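# Swap the parts bin into the shelf slot

## Task

Lift the empty open bin out of its place on the shelf and stand it upright on the table. Then slide the open bin with parts from the table into that same shelf slot, open front facing outward and every part still inside. Tilt it if needed to clear the low board above. It must sit fully inserted behind the shelf's front lip, and the parts in the other bins must stay in their own bins. Finally release the bin and move the gripper away. Nothing counts as done if it only stays in place because the robot is holding it.

## Robot and tools

Robot: a single 7-joint arm (Franka FR3 style, joints fr3_joint1..7) carrying a Robotiq 2F-140 two-finger gripper. There is only one arm, so every command covers just that arm.

Frame: positions in results are in the scene frame. The origin sits on the tabletop straight below the arm base, +z is up, and +y points left when you face along +x. The base may be slightly tilted against the table. The reported hand position is approximate, and less reliable when the arm is stretched out. end_effector_position (metres) is the pinch point between the closed pads, and end_effector_quat_wxyz is its orientation. The fingers extend along the gripper's +z and close along its y. Fingertips stick out about 33 mm past the pinch point when closed and about 9 mm when fully open. Closing pushes the tips roughly 24 mm further from the arm, so keep that much clearance above surfaces.

execute_actions: argument actions is a list with zero or one item, plus an optional pictures flag (true by default; cameras are cam_head_left, cam_head_right, cam_high, cam_low, cam_wrist, each 672x504).
- Empty list: sends nothing and reports the current state.
- Motion: {"rows": [...], "steps": n}, n from 1 to 15 (default 15). Each step lasts 1/30 s and uses one row. If there are fewer rows than steps, the last row repeats.
- Wait: {"steps": n} with no rows, n up to 300. It finishes once n steps have passed since the previous result, and your reply time counts toward that.

Each row is one list of 10 numbers, each within [-1, 1], in this order: joint1 (waist), joint2 (shoulder), joint3 (upper arm roll), joint4 (elbow), joint5 (forearm roll), joint6 (wrist pitch), joint7 (wrist roll), gripper position, gripper force_limit, gripper speed.

The seven joint numbers are scaled offsets, not poses. They are measured from the joint angles printed in the most recent result that lists them. Before any such result exists in the scene, and for any later call within the same reply, they are measured from where the arm stands when the action begins. They are never relative to the previous row. Scale: 1.0 equals 1.427 rad for joints 1-4, 3.044 rad for joint 5, 2.596 rad for joint 6 and 3.91 rad for joint 7. A row of all-zero joint offsets is not a pause: it pulls the arm back to the reference angles.

Joint ranges in rad: waist -2.744..2.744, shoulder -1.784..1.784, upper arm roll -2.901..2.901, elbow -3.042..-0.152, forearm roll -2.807..2.807, wrist pitch 0.544..4.517, wrist roll -3.016..3.016. The true ends may differ by up to 0.018 rad either way. A call whose target lies more than 0.018 rad outside a range is refused, and nothing is sent. A target past the true end, and further out than the joint currently is, gets clamped at that end, and the result then says "joint sent to its limit". That message may refer to an earlier, still-running action. Its absence does not prove there is room left.

The last three numbers are absolute gripper settings, not offsets.
- position: +1 is fully open (140 mm), about -0.8 is where the pads touch, and -1 closes until the fingers are blocked.
- force_limit: roughly 14 N at -1, 60 N at 0 and 107 N at +1.
- speed: about 30 mm/s at -1, 140 at 0 and 250 at +1.

To grasp, send position -1 and confirm object_status = 2. The status codes are: 0 moving; 1 blocked while opening; 2 blocked while closing; 3 reached the target or the pads touched (a thin item may still be held). While the status is 2, a new force_limit only applies together with a changed position. So to squeeze harder, raise force_limit and switch position between -1 and -0.98. position_measured runs in counts from 3 (open) to 230 (pads touching) and does not scale linearly with millimetres.

Motion limits: each joint's target is kept within a fixed lead of its measured angle. The lead is 0.248 rad for joints 1-4, 0.677 for joint 5, 0.715 for joint 6 and 1.54 for joint 7. Targets that would move the hand more than 70 mm from where it is get scaled back, so large moves take several calls. Between calls the arm keeps heading toward the last row sent until it nearly stops or a step is HELD.

Result lines: joint positions (rad) and velocities (rad/s) in column order; joint torques, which are the drives' total output, offset and noisy; and external joint torques, an estimate of outside load that includes friction and any held weight. "joint command not followed" means the clearance check altered or blocked targets, and the mounting block or post counts as part of the arm. HELD marks steps where your row was partly or wholly not sent. MOTOR HOT warns of heating from carrying loads, and an OVER-TEMPERATURE FAULT brakes the arm until it cools.

Faults: the joint load limits are 85 N m for joints 1-4 and 11 N m for joints 5-7. The outside force limit on the arm, tool or held object is 85 N, and a held object's weight counts toward it. Reaching either limit halts the arm for 10 s and drops the rest of the call.

zoom_image: camera (one of the five names) and region [x0, y0, x1, y1] in pixels of that camera's latest image, origin at the top left, at most 504x504. It gives a closer view.

read_manual: section "licences" (the default) returns URDF licence text. It does not move anything.

finished_scene: pass the current scene number. Only call it when the bins are settled and the gripper is open and clear. A reply that makes no tool call ends the session.

Cautions: a held part may get brief tugs, and loose items may get nudged. Never knock or drop anything off the table. Avoid dropping, slamming, hard collisions and heavy pushing, especially against the shelf board, its lip and the neighbouring bins.

Each tool is called after ">>>" as name([rows], argument=value, ...), one row to a line, values as JSON.

## Session

>>> execute_actions(actions=[])

Scene clock: 0.00 s of 8100.00 s.
end_effector_position=(+0.2663, +0.0265, +0.3679) position_measured=3 object_status=3 end_effector_quat_wxyz=(+0.102, +0.678, -0.728, -0.023)
Joint positions: [ 0.118 -0.751  0.089 -2.573 -0.024  1.637  0.221]
Joint velocities: [ 0.     0.     0.     0.001 -0.001  0.    -0.   ]
Joint torques (N m, as the joint torque sensors report them, + toward a larger angle): no reading
External joint torques (N m, as the arm's controller estimates them; a push from outside toward a larger angle lowers the number): no reading

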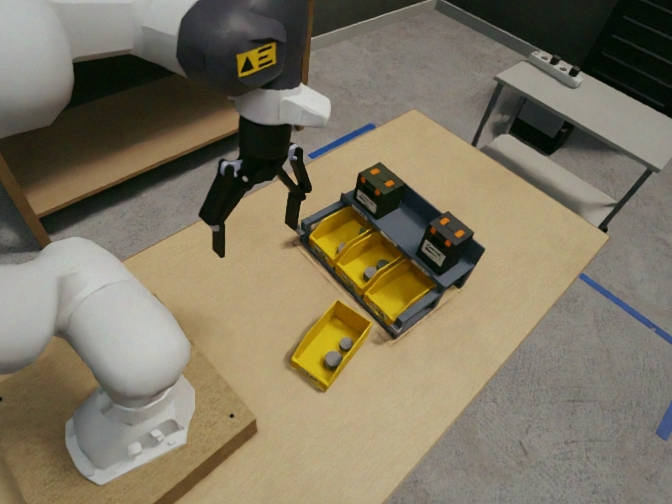

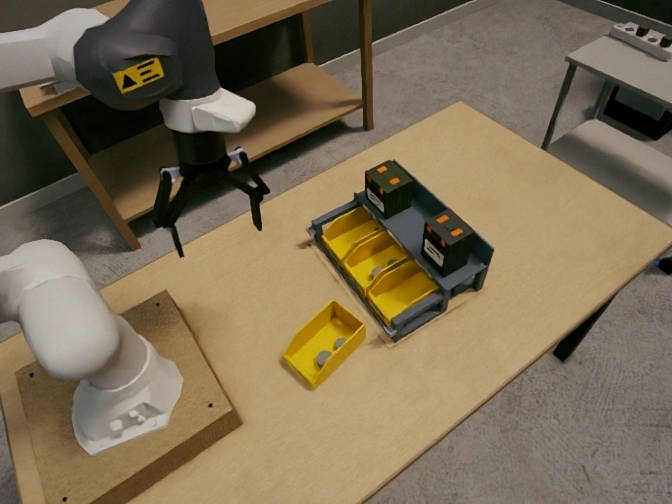

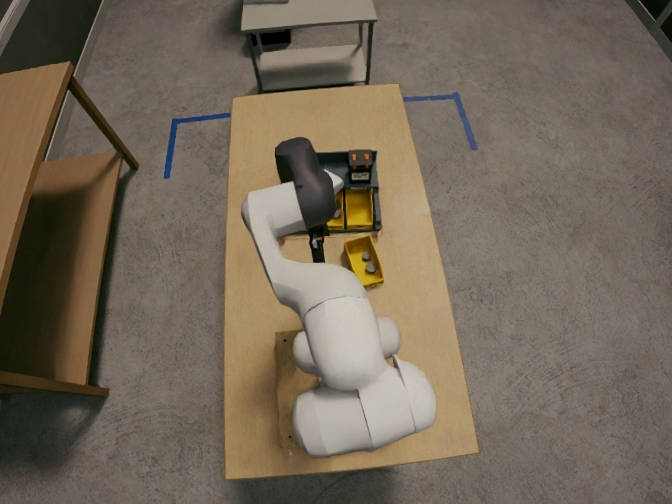

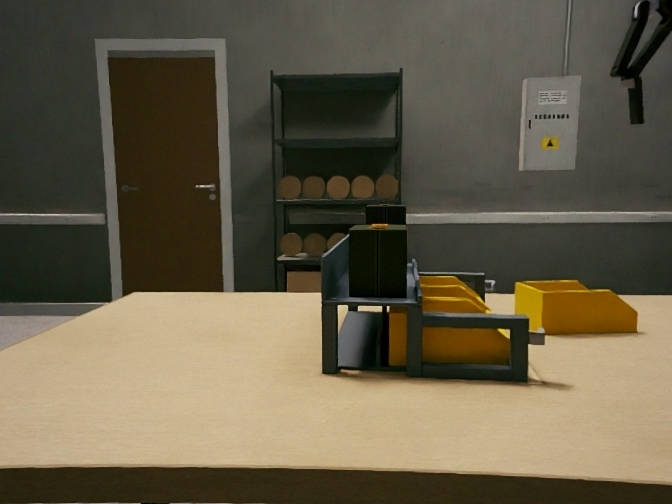

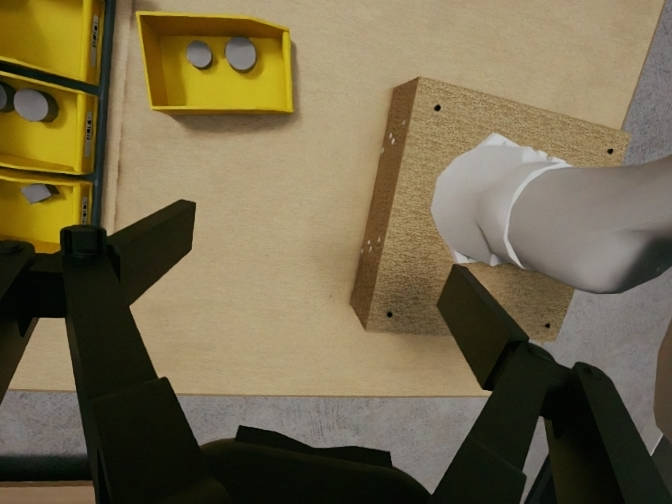

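>>> execute_actions([
  {"rows":[[-0.188,0.686,-0.062,0.196,0.008,0.341,-0.08,-0.5,0,0]],"steps":15},
], pictures=false)

>>> execute_actions([
  {"steps":50},
])

Scene clock: 2.63 s of 8100.00 s.
end_effector_position=(+0.4695, -0.0457, +0.3959) position_measured=107 object_status=0 end_effector_quat_wxyz=(+0.055, -0.632, +0.770, -0.066)
Joint positions: [-0.077 -0.455  0.028 -2.364 -0.014  2.089  0.118]
Joint velocities: [-0.307  0.92  -0.115  0.348  0.024  1.032 -0.264]
Joint torques (N m, as the joint torque sensors report them, + toward a larger angle): [  0.21 -14.8   -2.02  22.02   1.27   2.46  -0.26]
External joint torques (N m, as the arm's controller estimates them; a push from outside toward a larger angle lowers the number): [-0.77  2.56 -2.15  1.92  0.64  0.79 -0.26]
Steps of this call (steps 1 to 64: nothing new was sent; steps 65 to 79: all 15 steps of this action). Readings (joint positions | what the end effector reports):
65: [0.108 -0.742 0.089 -2.563 -0.023 1.657 0.215] | position_measured=3 object_status=0
66: [0.092 -0.724 0.084 -2.545 -0.022 1.685 0.209] | position_measured=9 object_status=0
68: [0.059 -0.691 0.074 -2.512 -0.021 1.741 0.196] | position_measured=24 object_status=0
72: [0.004 -0.621 0.055 -2.453 -0.019 1.860 0.171] | position_measured=54 object_status=0
79: the state above

Scene clock: 4.30 s of 8100.00 s.
end_effector_position=(+0.5198, -0.0952, +0.1265) position_measured=192 object_status=3 end_effector_quat_wxyz=(-0.003, -0.673, +0.739, +0.008)
Joint positions: [-0.149  0.23   0.002 -2.295 -0.003  2.52  -0.085]
Joint velocities: [-0.001 -0.    -0.001  0.    -0.001  0.001 -0.004]
Joint torques (N m, as the joint torque sensors report them, + toward a larger angle): [  0.74 -34.97  -0.14  21.65   1.1    2.97  -0.26]
External joint torques (N m, as the arm's controller estimates them; a push from outside toward a larger angle lowers the number): [ 0.51  0.17 -0.56  2.25  0.65  0.49 -0.26]
Steps of this call (steps 1 to 50: the robot went on to your last target). Readings (joint positions | what the end effector reports):
1: [-0.088 -0.422 0.025 -2.352 -0.013 2.125 0.108] | position_measured=115 object_status=0
2: [-0.097 -0.386 0.021 -2.341 -0.012 2.162 0.098] | position_measured=123 object_status=0
4: [-0.115 -0.303 0.015 -2.321 -0.010 2.235 0.077] | position_measured=138 object_status=0
8: [-0.137 -0.109 0.005 -2.299 -0.006 2.350 0.038] | position_measured=168 object_status=0
50: the state above

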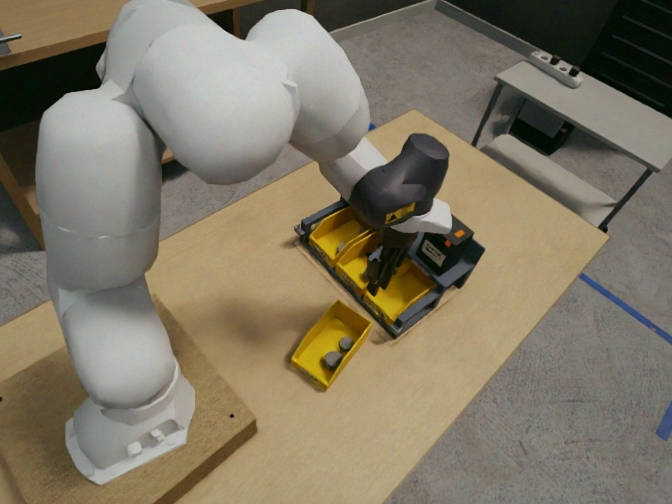

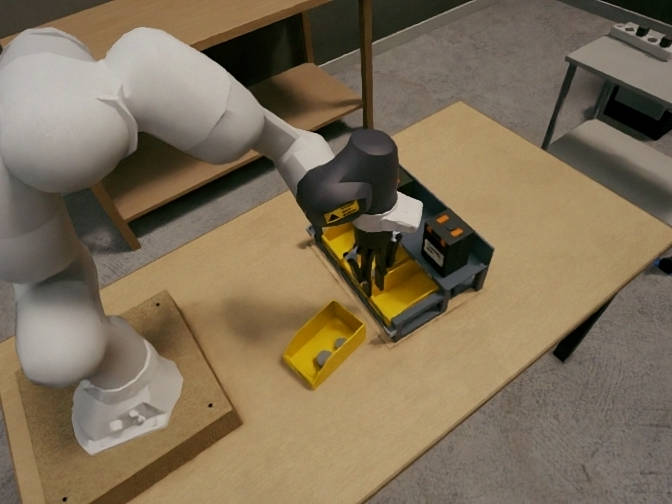

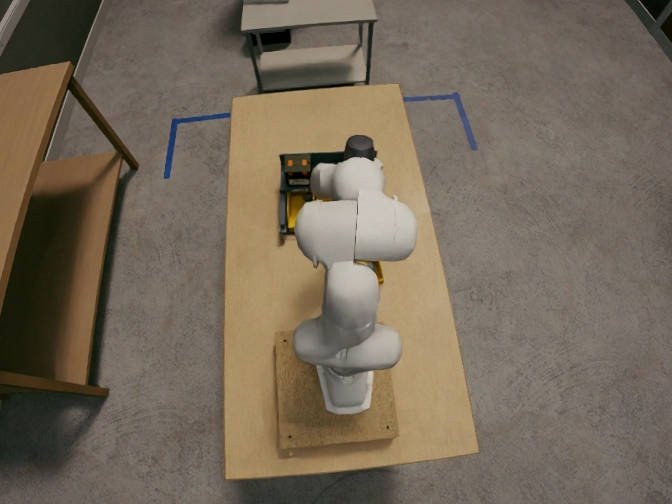

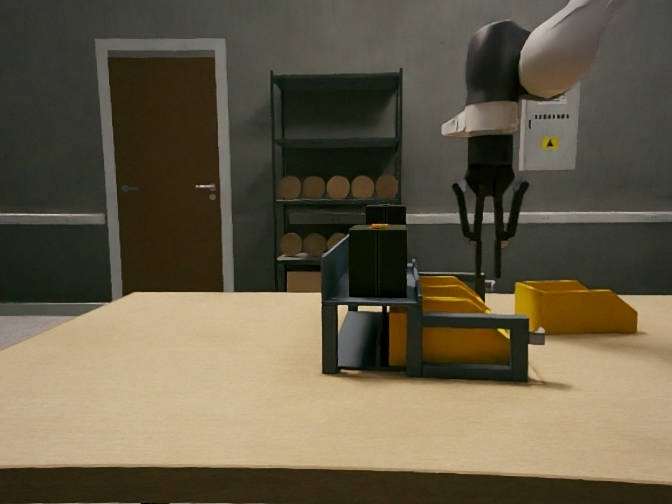

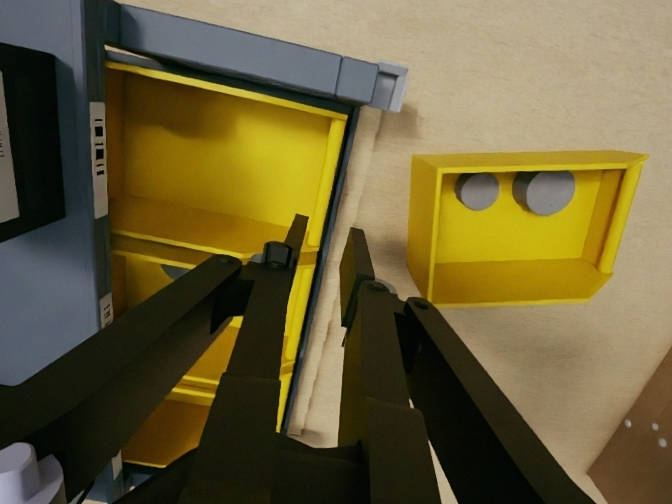

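>>> execute_actions([
  {"rows":[[-0.0175,0.03,0,0.035,0,0.025,-0.015,-0.55,0,0],[-0.0175,0.03,0,0.035,0,0.025,-0.015,-0.55,0,0],[-0.0175,0.05,0,0.035,0,0.025,-0.015,-0.55,0,0],[-0.0175,0.077,0,0.035,0,0.025,-0.015,-0.55,0,0]],"steps":15},
], pictures=false)

>>> execute_actions([
  {"steps":15},
])

>>> zoom_image(camera="cam_wrist", region=[200, 60, 500, 320])

Scene clock: 8.63 s of 8100.00 s.
end_effector_position=(+0.5294, -0.1102, +0.0900) position_measured=199 object_status=3 end_effector_quat_wxyz=(+0.004, +0.680, -0.733, -0.009)
Joint positions: [-0.173  0.34   0.001 -2.247 -0.003  2.579 -0.127]
Joint velocities: [-0.001  0.    -0.     0.004  0.001  0.023 -0.033]
Joint torques (N m, as the joint torque sensors report them, + toward a larger angle): [ -0.96 -35.68   0.42  19.61   0.43   2.93  -0.29]
External joint torques (N m, as the arm's controller estimates them; a push from outside toward a larger angle lowers the number): [-1.11  1.71 -0.02  1.28  0.02  0.5  -0.29]
Steps of this call (steps 1 to 15: the robot went on to your last target; steps 16 to 90: nothing new was sent; then 0.83 s passed at rest; steps 91 to 105: all 15 steps of this action). Readings (joint positions | what the end effector reports):
91: [-0.152 0.237 0.004 -2.285 -0.003 2.527 -0.091] | position_measured=192 object_status=0
92: [-0.157 0.249 0.004 -2.272 -0.003 2.538 -0.095] | position_measured=197 object_status=0
94: [-0.166 0.275 0.003 -2.252 -0.003 2.556 -0.104] | position_measured=199 object_status=0
98: [-0.173 0.331 0.001 -2.248 -0.003 2.570 -0.116] | position_measured=199 object_status=0
105: the state above

Scene clock: 9.13 s of 8100.00 s.
end_effector_position=(+0.5306, -0.1105, +0.0904) position_measured=199 object_status=3 end_effector_quat_wxyz=(+0.002, +0.683, -0.731, -0.008)
Joint positions: [-0.173  0.34   0.001 -2.247 -0.003  2.582 -0.135]
Joint velocities: [-0.    -0.001  0.    -0.    -0.001  0.001 -0.006]
Joint torques (N m, as the joint torque sensors report them, + toward a larger angle): [  0.62 -36.71   0.71  20.13   0.4    2.93  -0.41]
External joint torques (N m, as the arm's controller estimates them; a push from outside toward a larger angle lowers the number): [ 0.44  0.83  0.24  1.73 -0.01  0.47 -0.41]
Steps of this call (steps 1 to 15: the robot went on to your last target). Readings (joint positions | what the end effector reports):
1: [-0.173 0.340 0.001 -2.247 -0.003 2.579 -0.128] | position_measured=199 object_status=3
2: [-0.173 0.340 0.001 -2.247 -0.003 2.580 -0.129] | position_measured=199 object_status=3
4: [-0.173 0.340 0.001 -2.247 -0.003 2.581 -0.131] | position_measured=199 object_status=3
8: [-0.173 0.340 0.001 -2.247 -0.003 2.582 -0.133] | position_measured=199 object_status=3
15: the state above
The arm was judged still, so your last target was given up. Only a new action makes it travel on or press farther. Fingers that are still opening or closing keep moving.

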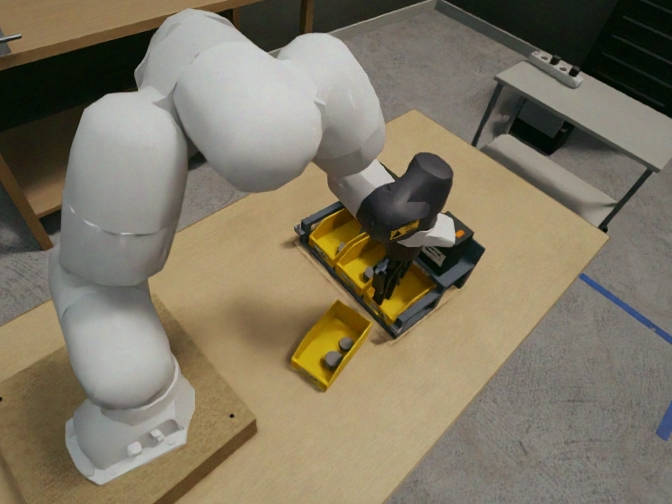

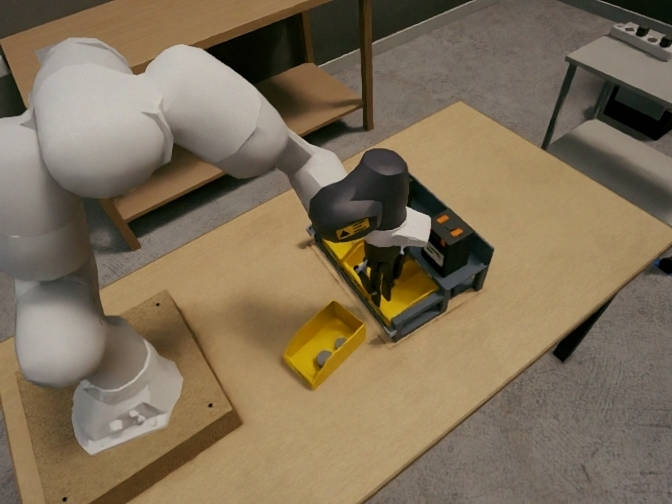

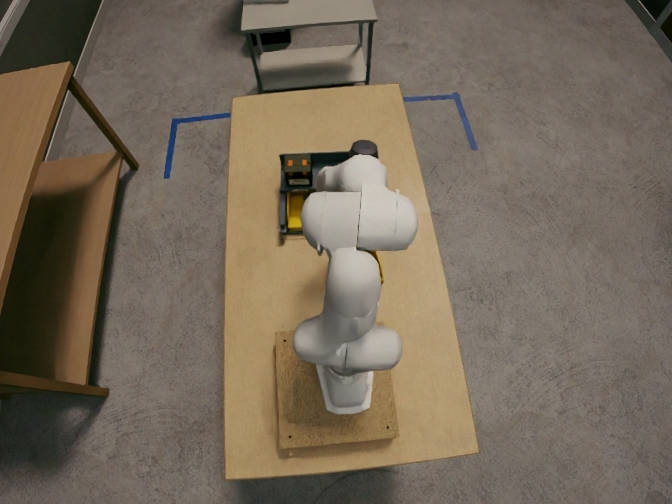

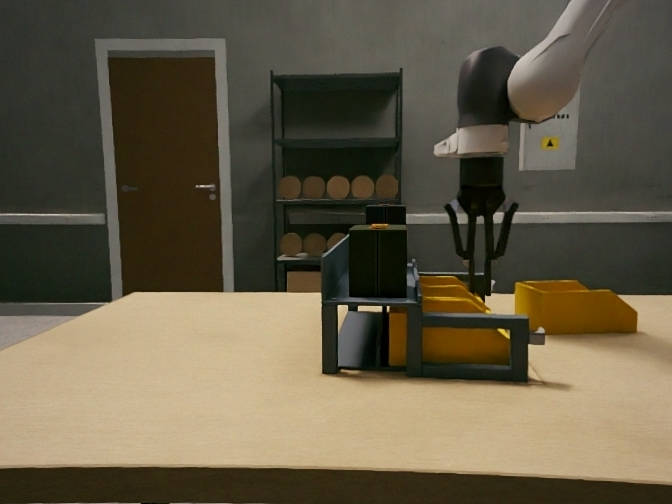

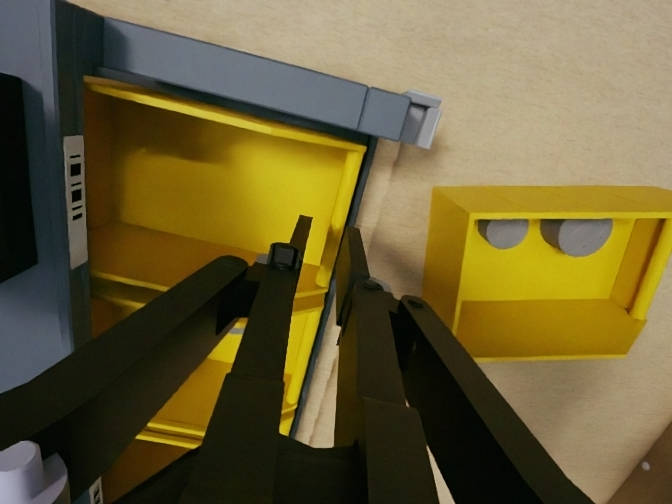

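Region (200, 60, 500, 320) of cam_wrist's 672x504 image, scaled by 1.680, with more detail than that image has; it fills the top 437 rows of this view, and the rest is white.

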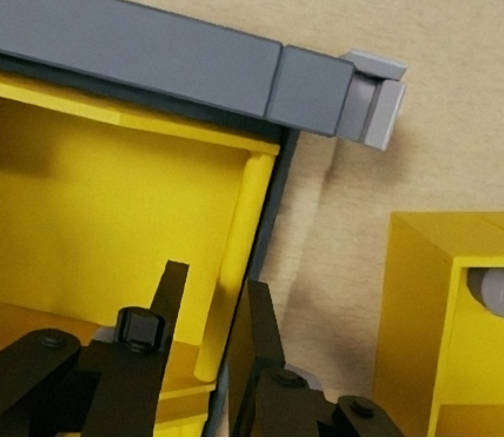

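>>> execute_actions([
  {"rows":[[0,0.01,0,-0.0065,0,0.01,0,-0.55,0,0],[0,0.02,0,-0.0065,0,0.018,0,-0.55,0,0],[0,0.03,0,-0.0065,0,0.025,0,-0.55,0,0],[0,0.039,0,-0.0065,0,0.025,0,-0.55,0,0]],"steps":15},
])

>>> zoom_image(camera="cam_head_left", region=[330, 240, 450, 350])

Scene clock: 11.07 s of 8100.00 s.
end_effector_position=(+0.5241, -0.1089, +0.0623) position_measured=199 object_status=3 end_effector_quat_wxyz=(+0.004, +0.684, -0.730, -0.010)
Joint positions: [-0.173  0.395  0.001 -2.257 -0.003  2.64  -0.137]
Joint velocities: [ 0.001 -0.    -0.    -0.001  0.     0.026  0.002]
Joint torques (N m, as the joint torque sensors report them, + toward a larger angle): [  0.15 -36.58  -0.01  17.9    0.44   3.02   0.1 ]
External joint torques (N m, as the arm's controller estimates them; a push from outside toward a larger angle lowers the number): [-0.02  1.47 -0.5   0.59  0.07  0.6   0.1 ]
Steps of this call (steps 1 to 43: nothing new was sent; steps 44 to 58: all 15 steps of this action). Readings (joint positions | what the end effector reports):
44: [-0.173 0.341 0.001 -2.248 -0.003 2.586 -0.137] | position_measured=199 object_status=3
45: [-0.173 0.345 0.001 -2.249 -0.003 2.594 -0.137] | position_measured=199 object_status=3
47: [-0.173 0.363 0.001 -2.250 -0.003 2.611 -0.137] | position_measured=199 object_status=3
51: [-0.173 0.392 0.001 -2.256 -0.003 2.628 -0.137] | position_measured=199 object_status=3
58: the state above

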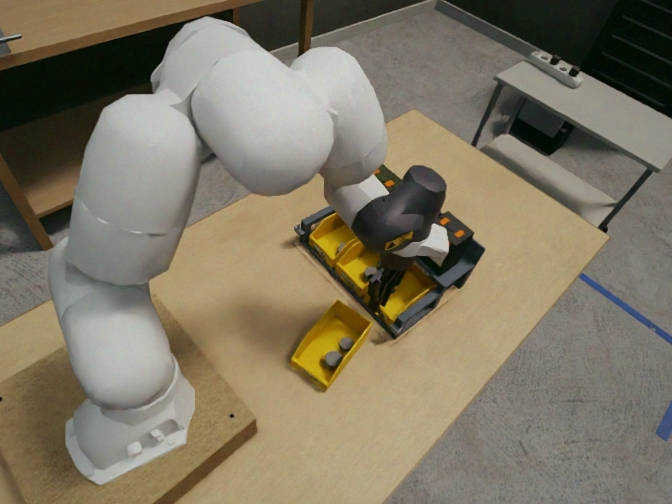

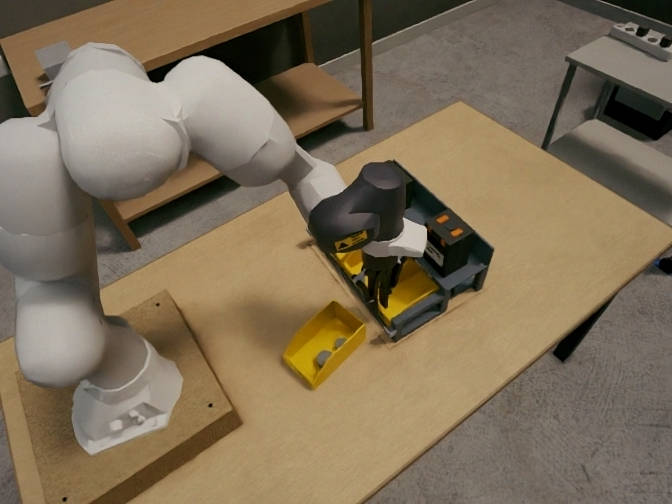

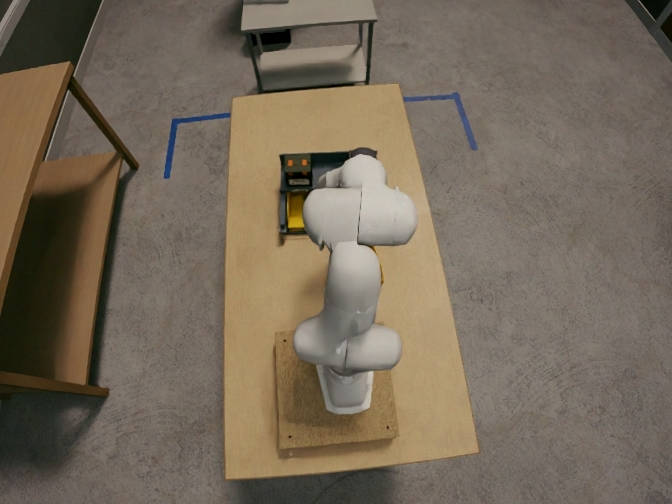

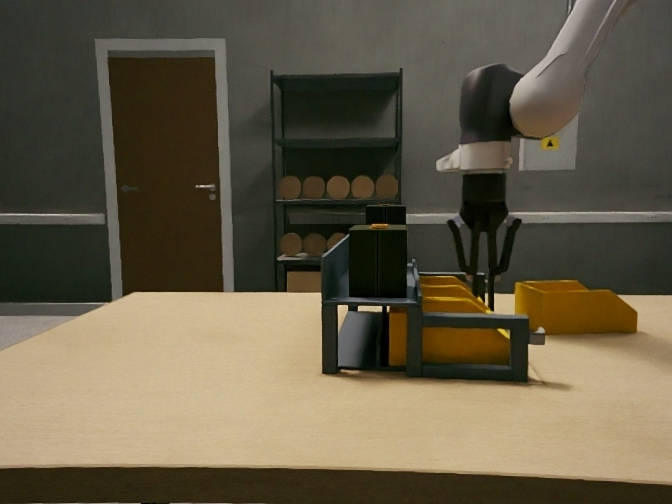

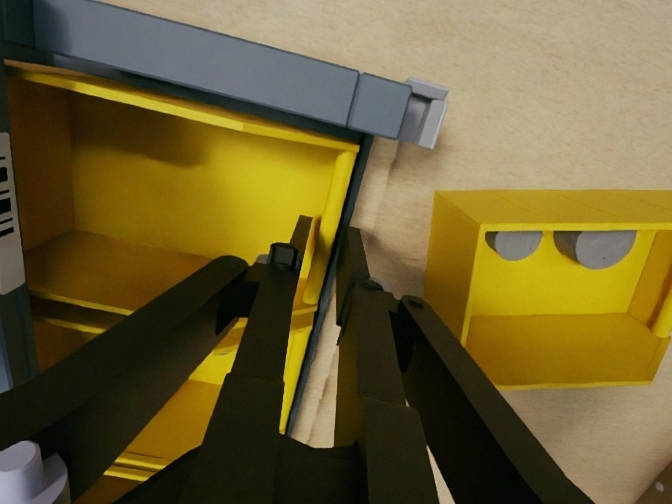

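Region (330, 240, 450, 350) of cam_head_left's 672x504 image, scaled by 4.200, with more detail than that image has; it fills the top 462 rows of this view, and the rest is white.

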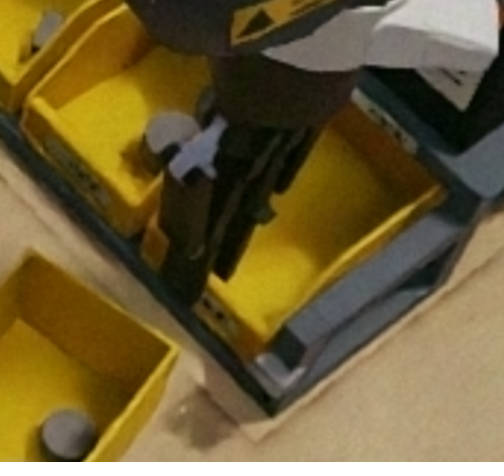

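>>> execute_actions([
  {"rows":[[0,0,0,0,0,0.004,0,-0.55,0.5,-0.5],[0,0,0,0,0,0.004,0,-0.55,0.5,-0.5],[0,0,0,0,0,0.004,0,-1,0.5,-0.5]],"steps":15},
], pictures=false)

>>> execute_actions([
  {"rows":[[0,0.002,0,0.010,0,-0.018,0,-1,0.5,-0.5],[0,0.004,0,0.020,0,-0.032,0,-1,0.5,-0.5],[0,0.006,0,0.031,0,-0.043,0,-1,0.5,-0.5],[0,0.0075,0,0.041,0,-0.053,0,-1,0.5,-0.5],[0,0.009,0,0.051,0,-0.062,0,-1,0.5,-0.5],[0,0.011,0,0.061,0,-0.072,0,-1,0.5,-0.5],[0,0.013,0,0.072,0,-0.081,0,-1,0.5,-0.5],[0,0.015,0,0.082,0,-0.091,0,-1,0.5,-0.5],[0,0.017,0,0.092,0,-0.1,0,-1,0.5,-0.5],[0,0.019,0,0.102,0,-0.109,0,-1,0.5,-0.5],[0,0.0205,0,0.112,0,-0.113,0,-1,0.5,-0.5],[0,0.0224,0,0.1226,0,-0.113,0,-1,0.5,-0.5]],"steps":15},
], pictures=false)

>>> execute_actions([
  {"steps":15},
], pictures=false)

>>> execute_actions([
  {"rows":[[0,0.004,0,0.014,0,-0.025,0,-1,0.5,-0.5],[0,0.009,0,0.029,0,-0.04,0,-1,0.5,-0.5],[0,0.014,0,0.043,0,-0.054,0,-1,0.5,-0.5],[0,0.019,0,0.057,0,-0.066,0,-1,0.5,-0.5],[0,0.024,0,0.071,0,-0.077,0,-1,0.5,-0.5],[0,0.03,0,0.086,0,-0.087,0,-1,0.5,-0.5],[0,0.036,0,0.1,0,-0.097,0,-1,0.5,-0.5],[0,0.042,0,0.114,0,-0.107,0,-1,0.5,-0.5],[0,0.048,0,0.129,0,-0.118,0,-1,0.5,-0.5],[0,0.054,0,0.143,0,-0.128,0,-1,0.5,-0.5],[0,0.06,0,0.157,0,-0.138,0,-1,0.5,-0.5],[0,0.066,0,0.171,0,-0.143,0,-1,0.5,-0.5],[0,0.072,0,0.186,0,-0.143,0,-1,0.5,-0.5],[0,0.077,0,0.197,0,-0.143,0,-1,0.5,-0.5]],"steps":15},
], pictures=false)

>>> execute_actions([
  {"steps":20},
])

>>> zoom_image(camera="cam_low", region=[380, 220, 580, 340])

Scene clock: 16.27 s of 8100.00 s.
end_effector_position=(+0.5263, -0.1094, +0.0630) position_measured=222 object_status=0 end_effector_quat_wxyz=(+0.002, +0.684, -0.730, -0.007)
Joint positions: [-0.173  0.395  0.001 -2.257 -0.003  2.647 -0.137]
Joint velocities: [ 0.    -0.     0.001  0.    -0.002  0.     0.001]
Joint torques (N m, as the joint torque sensors report them, + toward a larger angle): [  0.21 -36.51   0.47  17.86   0.35   3.19   0.02]
External joint torques (N m, as the arm's controller estimates them; a push from outside toward a larger angle lowers the number): [-0.03  1.69 -0.1   0.42 -0.01  0.73  0.02]
Steps of this call (steps 1 to 15: the robot went on to your last target; steps 16 to 90: nothing new was sent; then 1.70 s passed at rest; steps 91 to 105: all 15 steps of this action). Readings (joint positions | what the end effector reports):
91: [-0.173 0.395 0.001 -2.257 -0.003 2.645 -0.137] | position_measured=199 object_status=3
92: [-0.173 0.395 0.001 -2.257 -0.003 2.646 -0.137] | position_measured=199 object_status=3
94: [-0.173 0.395 0.001 -2.257 -0.003 2.647 -0.137] | position_measured=202 object_status=0
98: [-0.173 0.395 0.001 -2.257 -0.003 2.647 -0.137] | position_measured=220 object_status=0
105: the state above

Scene clock: 16.77 s of 8100.00 s.
end_effector_position=(+0.5363, -0.1118, +0.0873) position_measured=222 object_status=2 end_effector_quat_wxyz=(+0.034, +0.682, -0.728, -0.053)
Joint positions: [-0.173  0.422  0.001 -2.092 -0.003  2.399 -0.137]
Joint velocities: [ 0.     0.003 -0.001  0.125  0.    -0.251 -0.002]
Joint torques (N m, as the joint torque sensors report them, + toward a larger angle): [  0.16 -36.43   0.91  19.88   0.43   1.6    0.04]
External joint torques (N m, as the arm's controller estimates them; a push from outside toward a larger angle lowers the number): [-0.1   2.44  0.32  2.49 -0.01 -0.32  0.03]
Steps of this call (steps 1 to 15: all 15 steps of this action). Readings (joint positions | what the end effector reports):
1: [-0.173 0.395 0.001 -2.254 -0.003 2.641 -0.137] | position_measured=222 object_status=2
2: [-0.173 0.396 0.001 -2.248 -0.003 2.628 -0.137] | position_measured=222 object_status=2
4: [-0.173 0.400 0.001 -2.227 -0.003 2.595 -0.137] | position_measured=222 object_status=2
8: [-0.173 0.409 0.001 -2.173 -0.003 2.515 -0.137] | position_measured=222 object_status=2
15: the state above

Scene clock: 17.27 s of 8100.00 s.
end_effector_position=(+0.5273, -0.1099, +0.0868) position_measured=222 object_status=2 end_effector_quat_wxyz=(+0.044, +0.681, -0.727, -0.067)
Joint positions: [-0.173  0.425  0.001 -2.084 -0.003  2.359 -0.137]
Joint velocities: [ 0.002 -0.001 -0.     0.001  0.001 -0.01  -0.001]
Joint torques (N m, as the joint torque sensors report them, + toward a larger angle): [  0.84 -38.27   0.08  21.28   0.57   1.85  -0.04]
External joint torques (N m, as the arm's controller estimates them; a push from outside toward a larger angle lowers the number): [ 0.52  2.59 -0.57  2.05  0.1  -0.24 -0.04]
Steps of this call (steps 1 to 15: the robot went on to your last target). Readings (joint positions | what the end effector reports):
1: [-0.173 0.422 0.001 -2.089 -0.003 2.392 -0.137] | position_measured=222 object_status=2
2: [-0.173 0.423 0.001 -2.087 -0.003 2.385 -0.137] | position_measured=222 object_status=2
4: [-0.173 0.424 0.001 -2.085 -0.003 2.376 -0.137] | position_measured=222 object_status=2
8: [-0.173 0.425 0.001 -2.085 -0.003 2.365 -0.137] | position_measured=222 object_status=2
15: the state above

Scene clock: 17.77 s of 8100.00 s.
end_effector_position=(+0.5355, -0.1120, +0.1115) position_measured=222 object_status=2 end_effector_quat_wxyz=(+0.089, +0.675, -0.721, -0.130)
Joint positions: [-0.173  0.522  0.001 -1.833 -0.003  2.048 -0.137]
Joint velocities: [-0.002  0.17  -0.001  0.333 -0.003 -0.382 -0.   ]
Joint torques (N m, as the joint torque sensors report them, + toward a larger angle): [  0.05 -43.9   -0.02  22.38   0.71   1.9   -0.08]
External joint torques (N m, as the arm's controller estimates them; a push from outside toward a larger angle lowers the number): [-0.11  0.53 -0.64  4.05  0.15  1.06 -0.1 ]
Steps of this call (steps 1 to 15: all 15 steps of this action). Readings (joint positions | what the end effector reports):
1: [-0.173 0.426 0.001 -2.080 -0.003 2.350 -0.137] | position_measured=222 object_status=2
2: [-0.173 0.429 0.001 -2.070 -0.003 2.334 -0.137] | position_measured=222 object_status=2
4: [-0.173 0.439 0.001 -2.041 -0.003 2.294 -0.137] | position_measured=222 object_status=2
8: [-0.173 0.465 0.001 -1.965 -0.003 2.199 -0.137] | position_measured=222 object_status=2
15: the state above

Scene clock: 18.43 s of 8100.00 s.
end_effector_position=(+0.5307, -0.1111, +0.1154) position_measured=222 object_status=2 end_effector_quat_wxyz=(+0.099, +0.673, -0.719, -0.144)
Joint positions: [-0.173  0.533  0.001 -1.804 -0.003  1.996 -0.137]
Joint velocities: [ 0.001 -0.001 -0.     0.002 -0.001 -0.008 -0.001]
Joint torques (N m, as the joint torque sensors report them, + toward a larger angle): [  0.33 -42.64   0.84  21.8    0.67   0.53   0.08]
External joint torques (N m, as the arm's controller estimates them; a push from outside toward a larger angle lowers the number): [-0.02  2.74  0.11  0.97  0.09 -1.    0.06]
Steps of this call (steps 1 to 20: the robot went on to your last target). Readings (joint positions | what the end effector reports):
1: [-0.173 0.527 0.001 -1.824 -0.003 2.037 -0.137] | position_measured=222 object_status=2
2: [-0.173 0.530 0.001 -1.818 -0.003 2.030 -0.137] | position_measured=222 object_status=2
4: [-0.173 0.533 0.001 -1.810 -0.003 2.019 -0.137] | position_measured=222 object_status=2
8: [-0.173 0.533 0.001 -1.805 -0.003 2.007 -0.137] | position_measured=222 object_status=2
20: the state above

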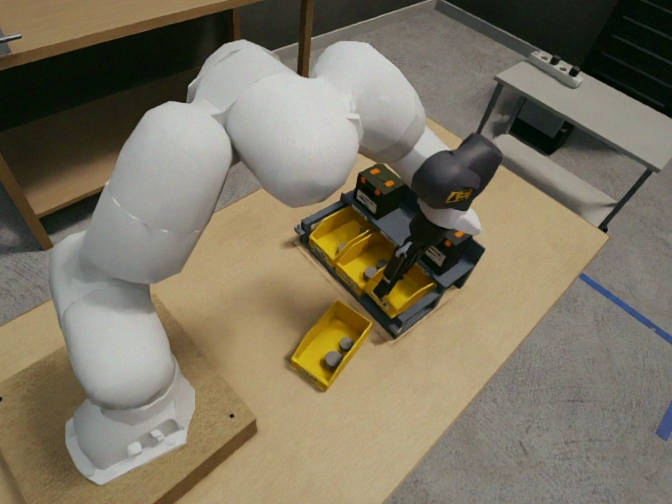

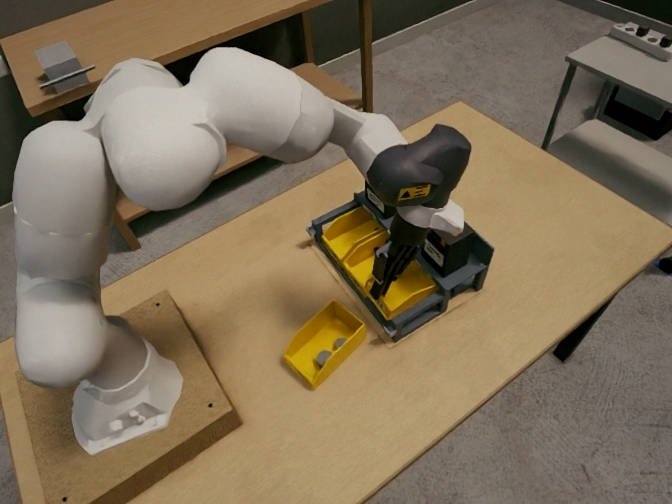

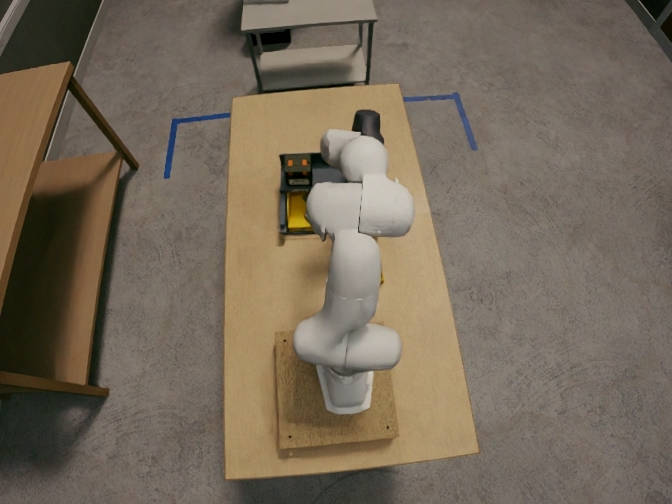

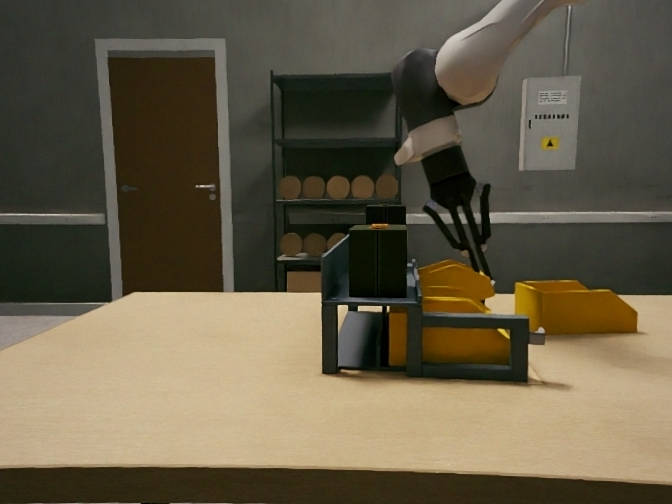

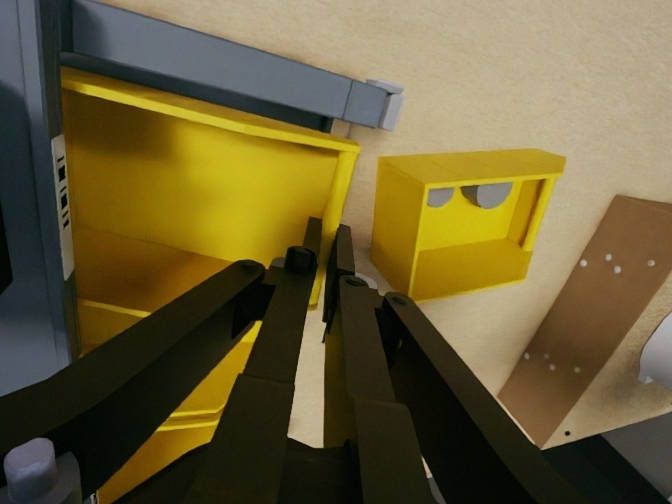

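Region (380, 220, 580, 340) of cam_low's 672x504 image, scaled by 2.520, with more detail than that image has; it fills the top 302 rows of this view, and the rest is white.

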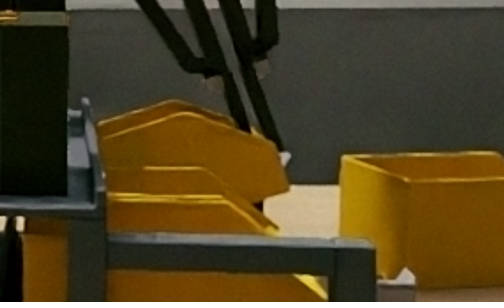

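>>> execute_actions([
  {"rows":[[-0.001,-0.012,0,-0.016,0,0.003,-0.001,-1,0.5,-0.5],[-0.002,-0.024,0,-0.032,0,0.006,-0.002,-1,0.5,-0.5],[-0.003,-0.037,0,-0.047,0,0.008,-0.003,-1,0.5,-0.5],[-0.004,-0.049,0,-0.063,0,0.01,-0.004,-1,0.5,-0.5],[-0.005,-0.062,0,-0.079,0,0.012,-0.005,-1,0.5,-0.5],[-0.007,-0.075,0,-0.095,0,0.014,-0.005,-1,0.5,-0.5],[-0.008,-0.088,0,-0.11,0,0.016,-0.005,-1,0.5,-0.5],[-0.009,-0.101,0,-0.126,0,0.018,-0.005,-1,0.5,-0.5],[-0.01,-0.114,0,-0.142,0,0.02,-0.005,-1,0.5,-0.5],[-0.011,-0.127,0,-0.158,0,0.021,-0.005,-1,0.5,-0.5],[-0.012,-0.14,0,-0.174,0,0.021,-0.005,-1,0.5,-0.5],[-0.013,-0.152,0,-0.1892,0,0.021,-0.005,-1,0.5,-0.5]],"steps":15},
], pictures=false)

>>> execute_actions([
  {"steps":12},
])

Scene clock: 21.80 s of 8100.00 s.
end_effector_position=(+0.4664, -0.1060, +0.1424) position_measured=222 object_status=2 end_effector_quat_wxyz=(+0.099, +0.670, -0.720, -0.148)
Joint positions: [-0.189  0.328  0.001 -2.059 -0.003  2.04  -0.147]
Joint velocities: [-0.012 -0.152  0.002 -0.171  0.     0.044 -0.012]
Joint torques (N m, as the joint torque sensors report them, + toward a larger angle): [  0.28 -36.     0.5   20.24   0.45   2.09  -0.34]
External joint torques (N m, as the arm's controller estimates them; a push from outside toward a larger angle lowers the number): [-0.27  0.04 -0.32  0.28 -0.12  0.52 -0.36]
Steps of this call (steps 1 to 15: the robot went on to your last target; steps 16 to 86: nothing new was sent; steps 87 to 101: all 15 steps of this action). Readings (joint positions | what the end effector reports):
87: [-0.173 0.531 0.001 -1.809 -0.003 1.997 -0.137] | position_measured=222 object_status=2
88: [-0.173 0.524 0.001 -1.820 -0.003 2.000 -0.137] | position_measured=222 object_status=2
90: [-0.174 0.500 0.001 -1.853 -0.003 2.006 -0.139] | position_measured=222 object_status=2
94: [-0.180 0.434 0.001 -1.936 -0.003 2.021 -0.143] | position_measured=222 object_status=2
101: the state above

Scene clock: 22.20 s of 8100.00 s.
end_effector_position=(+0.4631, -0.1054, +0.1417) position_measured=222 object_status=2 end_effector_quat_wxyz=(+0.099, +0.671, -0.720, -0.147)
Joint positions: [-0.19   0.32   0.001 -2.073 -0.003  2.047 -0.15 ]
Joint velocities: [-0.    -0.001 -0.    -0.001 -0.001  0.005 -0.004]
Joint torques (N m, as the joint torque sensors report them, + toward a larger angle): [ -0.08 -39.94   0.61  20.44   0.68   1.86  -0.26]
External joint torques (N m, as the arm's controller estimates them; a push from outside toward a larger angle lowers the number): [-0.27 -1.39  0.16  0.43  0.14  0.38 -0.27]
Steps of this call (steps 1 to 12: the robot went on to your last target). Readings (joint positions | what the end effector reports):
1: [-0.190 0.324 0.001 -2.063 -0.003 2.041 -0.148] | position_measured=222 object_status=2
2: [-0.190 0.322 0.001 -2.066 -0.003 2.043 -0.148] | position_measured=222 object_status=2
4: [-0.190 0.321 0.001 -2.070 -0.003 2.044 -0.149] | position_measured=222 object_status=2
8: [-0.190 0.321 0.001 -2.072 -0.003 2.046 -0.150] | position_measured=222 object_status=2
12: the state above

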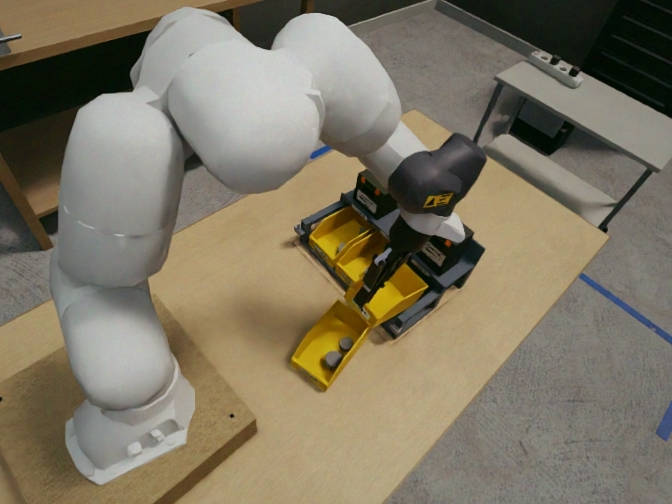

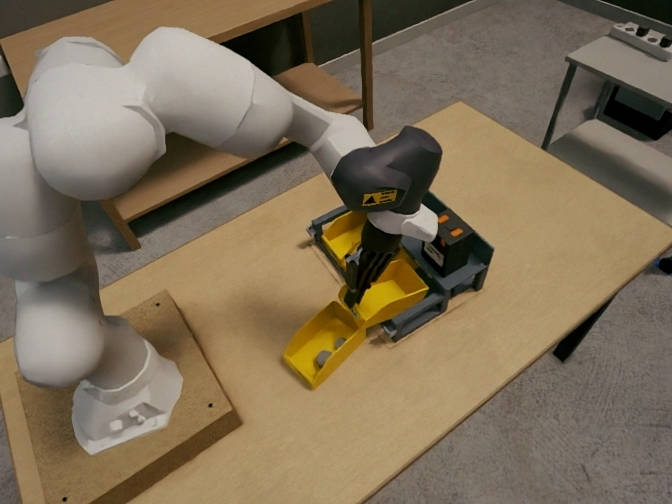

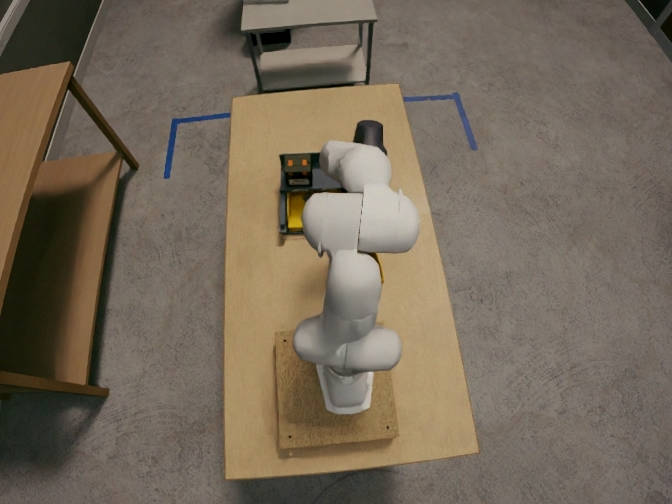

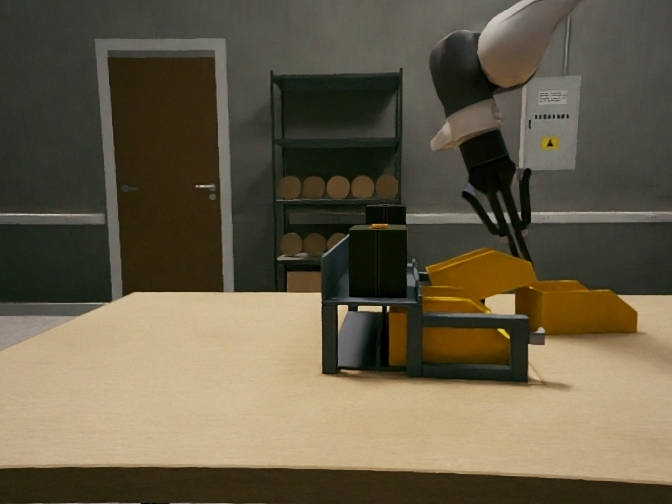

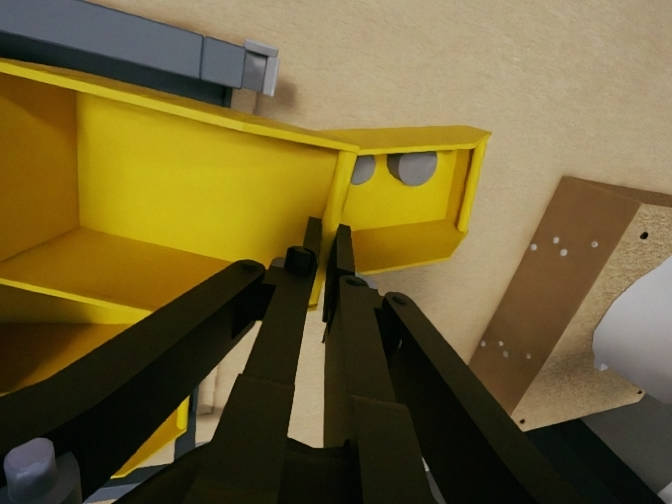

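>>> execute_actions([
  {"rows":[[0,-0.105,0,-0.012,0,-0.051,0,-1,0.5,-0.5]],"steps":12},
], pictures=false)

>>> execute_actions([
  {"rows":[[0.627,-0.378,0,-0.485,0,0.187,0.21,-1,0.5,-0.5]],"steps":15},
], pictures=false)

>>> execute_actions([
  {"steps":35},
], pictures=false)

Scene clock: 25.67 s of 8100.00 s.
end_effector_position=(+0.4548, -0.1042, +0.2112) position_measured=222 object_status=2 end_effector_quat_wxyz=(+0.093, +0.673, -0.721, -0.139)
Joint positions: [-0.19   0.169  0.001 -2.087 -0.003  1.93  -0.151]
Joint velocities: [-0.001  0.017 -0.    -0.022  0.    -0.086  0.   ]
Joint torques (N m, as the joint torque sensors report them, + toward a larger angle): [  0.83 -32.95  -0.2   22.03   0.7    1.37  -0.06]
External joint torques (N m, as the arm's controller estimates them; a push from outside toward a larger angle lowers the number): [ 0.63  2.91 -0.54  0.03  0.08 -0.28 -0.07]
Steps of this call (steps 1 to 30: the robot went on to your last target; steps 31 to 90: nothing new was sent; then 0.07 s passed at rest; steps 91 to 102: all 12 steps of this action). Readings (joint positions | what the end effector reports):
91: [-0.190 0.306 0.001 -2.081 -0.003 2.030 -0.151] | position_measured=222 object_status=2
92: [-0.190 0.274 0.001 -2.092 -0.003 2.006 -0.151] | position_measured=222 object_status=2
94: [-0.190 0.214 0.001 -2.091 -0.003 1.976 -0.151] | position_measured=222 object_status=2
98: [-0.190 0.168 0.001 -2.084 -0.003 1.947 -0.151] | position_measured=222 object_status=2
102: the state above

Scene clock: 26.17 s of 8100.00 s.
end_effector_position=(+0.3512, +0.1530, +0.2161) position_measured=222 object_status=2 end_effector_quat_wxyz=(+0.019, +0.737, -0.676, -0.013)
Joint positions: [ 0.447 -0.324  0.002 -2.681 -0.003  2.317  0.332]
Joint velocities: [ 1.585 -0.324  0.062 -0.822 -0.     0.348  0.755]
Joint torques (N m, as the joint torque sensors report them, + toward a larger angle): [ -2.17 -19.06  -3.95  26.58   0.66   3.89   0.52]
External joint torques (N m, as the arm's controller estimates them; a push from outside toward a larger angle lowers the number): [ 2.49 -1.44 -0.56  0.82  0.12  0.85  0.51]
Steps of this call (steps 1 to 15: all 15 steps of this action). Readings (joint positions | what the end effector reports):
1: [-0.172 0.150 -0.011 -2.117 -0.003 1.965 -0.118] | position_measured=222 object_status=2
2: [-0.143 0.119 -0.016 -2.157 -0.003 2.001 -0.080] | position_measured=222 object_status=2
4: [-0.073 0.048 -0.016 -2.233 -0.003 2.070 -0.007] | position_measured=222 object_status=2
8: [0.099 -0.119 -0.007 -2.400 -0.003 2.188 0.133] | position_measured=222 object_status=2
15: the state above

Scene clock: 27.33 s of 8100.00 s.
end_effector_position=(+0.2905, +0.2285, +0.2017) position_measured=222 object_status=2 end_effector_quat_wxyz=(+0.000, +0.713, -0.701, -0.005)
Joint positions: [ 0.703 -0.367  0.002 -2.778 -0.003  2.412  0.657]
Joint velocities: [-0.    -0.    -0.001 -0.001  0.001  0.001  0.023]
Joint torques (N m, as the joint torque sensors report them, + toward a larger angle): [  1.21 -16.47  -1.66  20.38   0.64   3.28   0.19]
External joint torques (N m, as the arm's controller estimates them; a push from outside toward a larger angle lowers the number): [ 1.05 -0.64 -1.56 -0.46  0.12  0.84  0.19]
Steps of this call (steps 1 to 35: the robot went on to your last target). Readings (joint positions | what the end effector reports):
1: [0.504 -0.334 0.002 -2.706 -0.003 2.329 0.357] | position_measured=222 object_status=2
2: [0.563 -0.343 0.002 -2.728 -0.003 2.342 0.386] | position_measured=222 object_status=2
4: [0.649 -0.356 0.009 -2.758 -0.003 2.364 0.440] | position_measured=222 object_status=2
8: [0.697 -0.365 0.008 -2.776 -0.003 2.389 0.519] | position_measured=222 object_status=2
35: the state above


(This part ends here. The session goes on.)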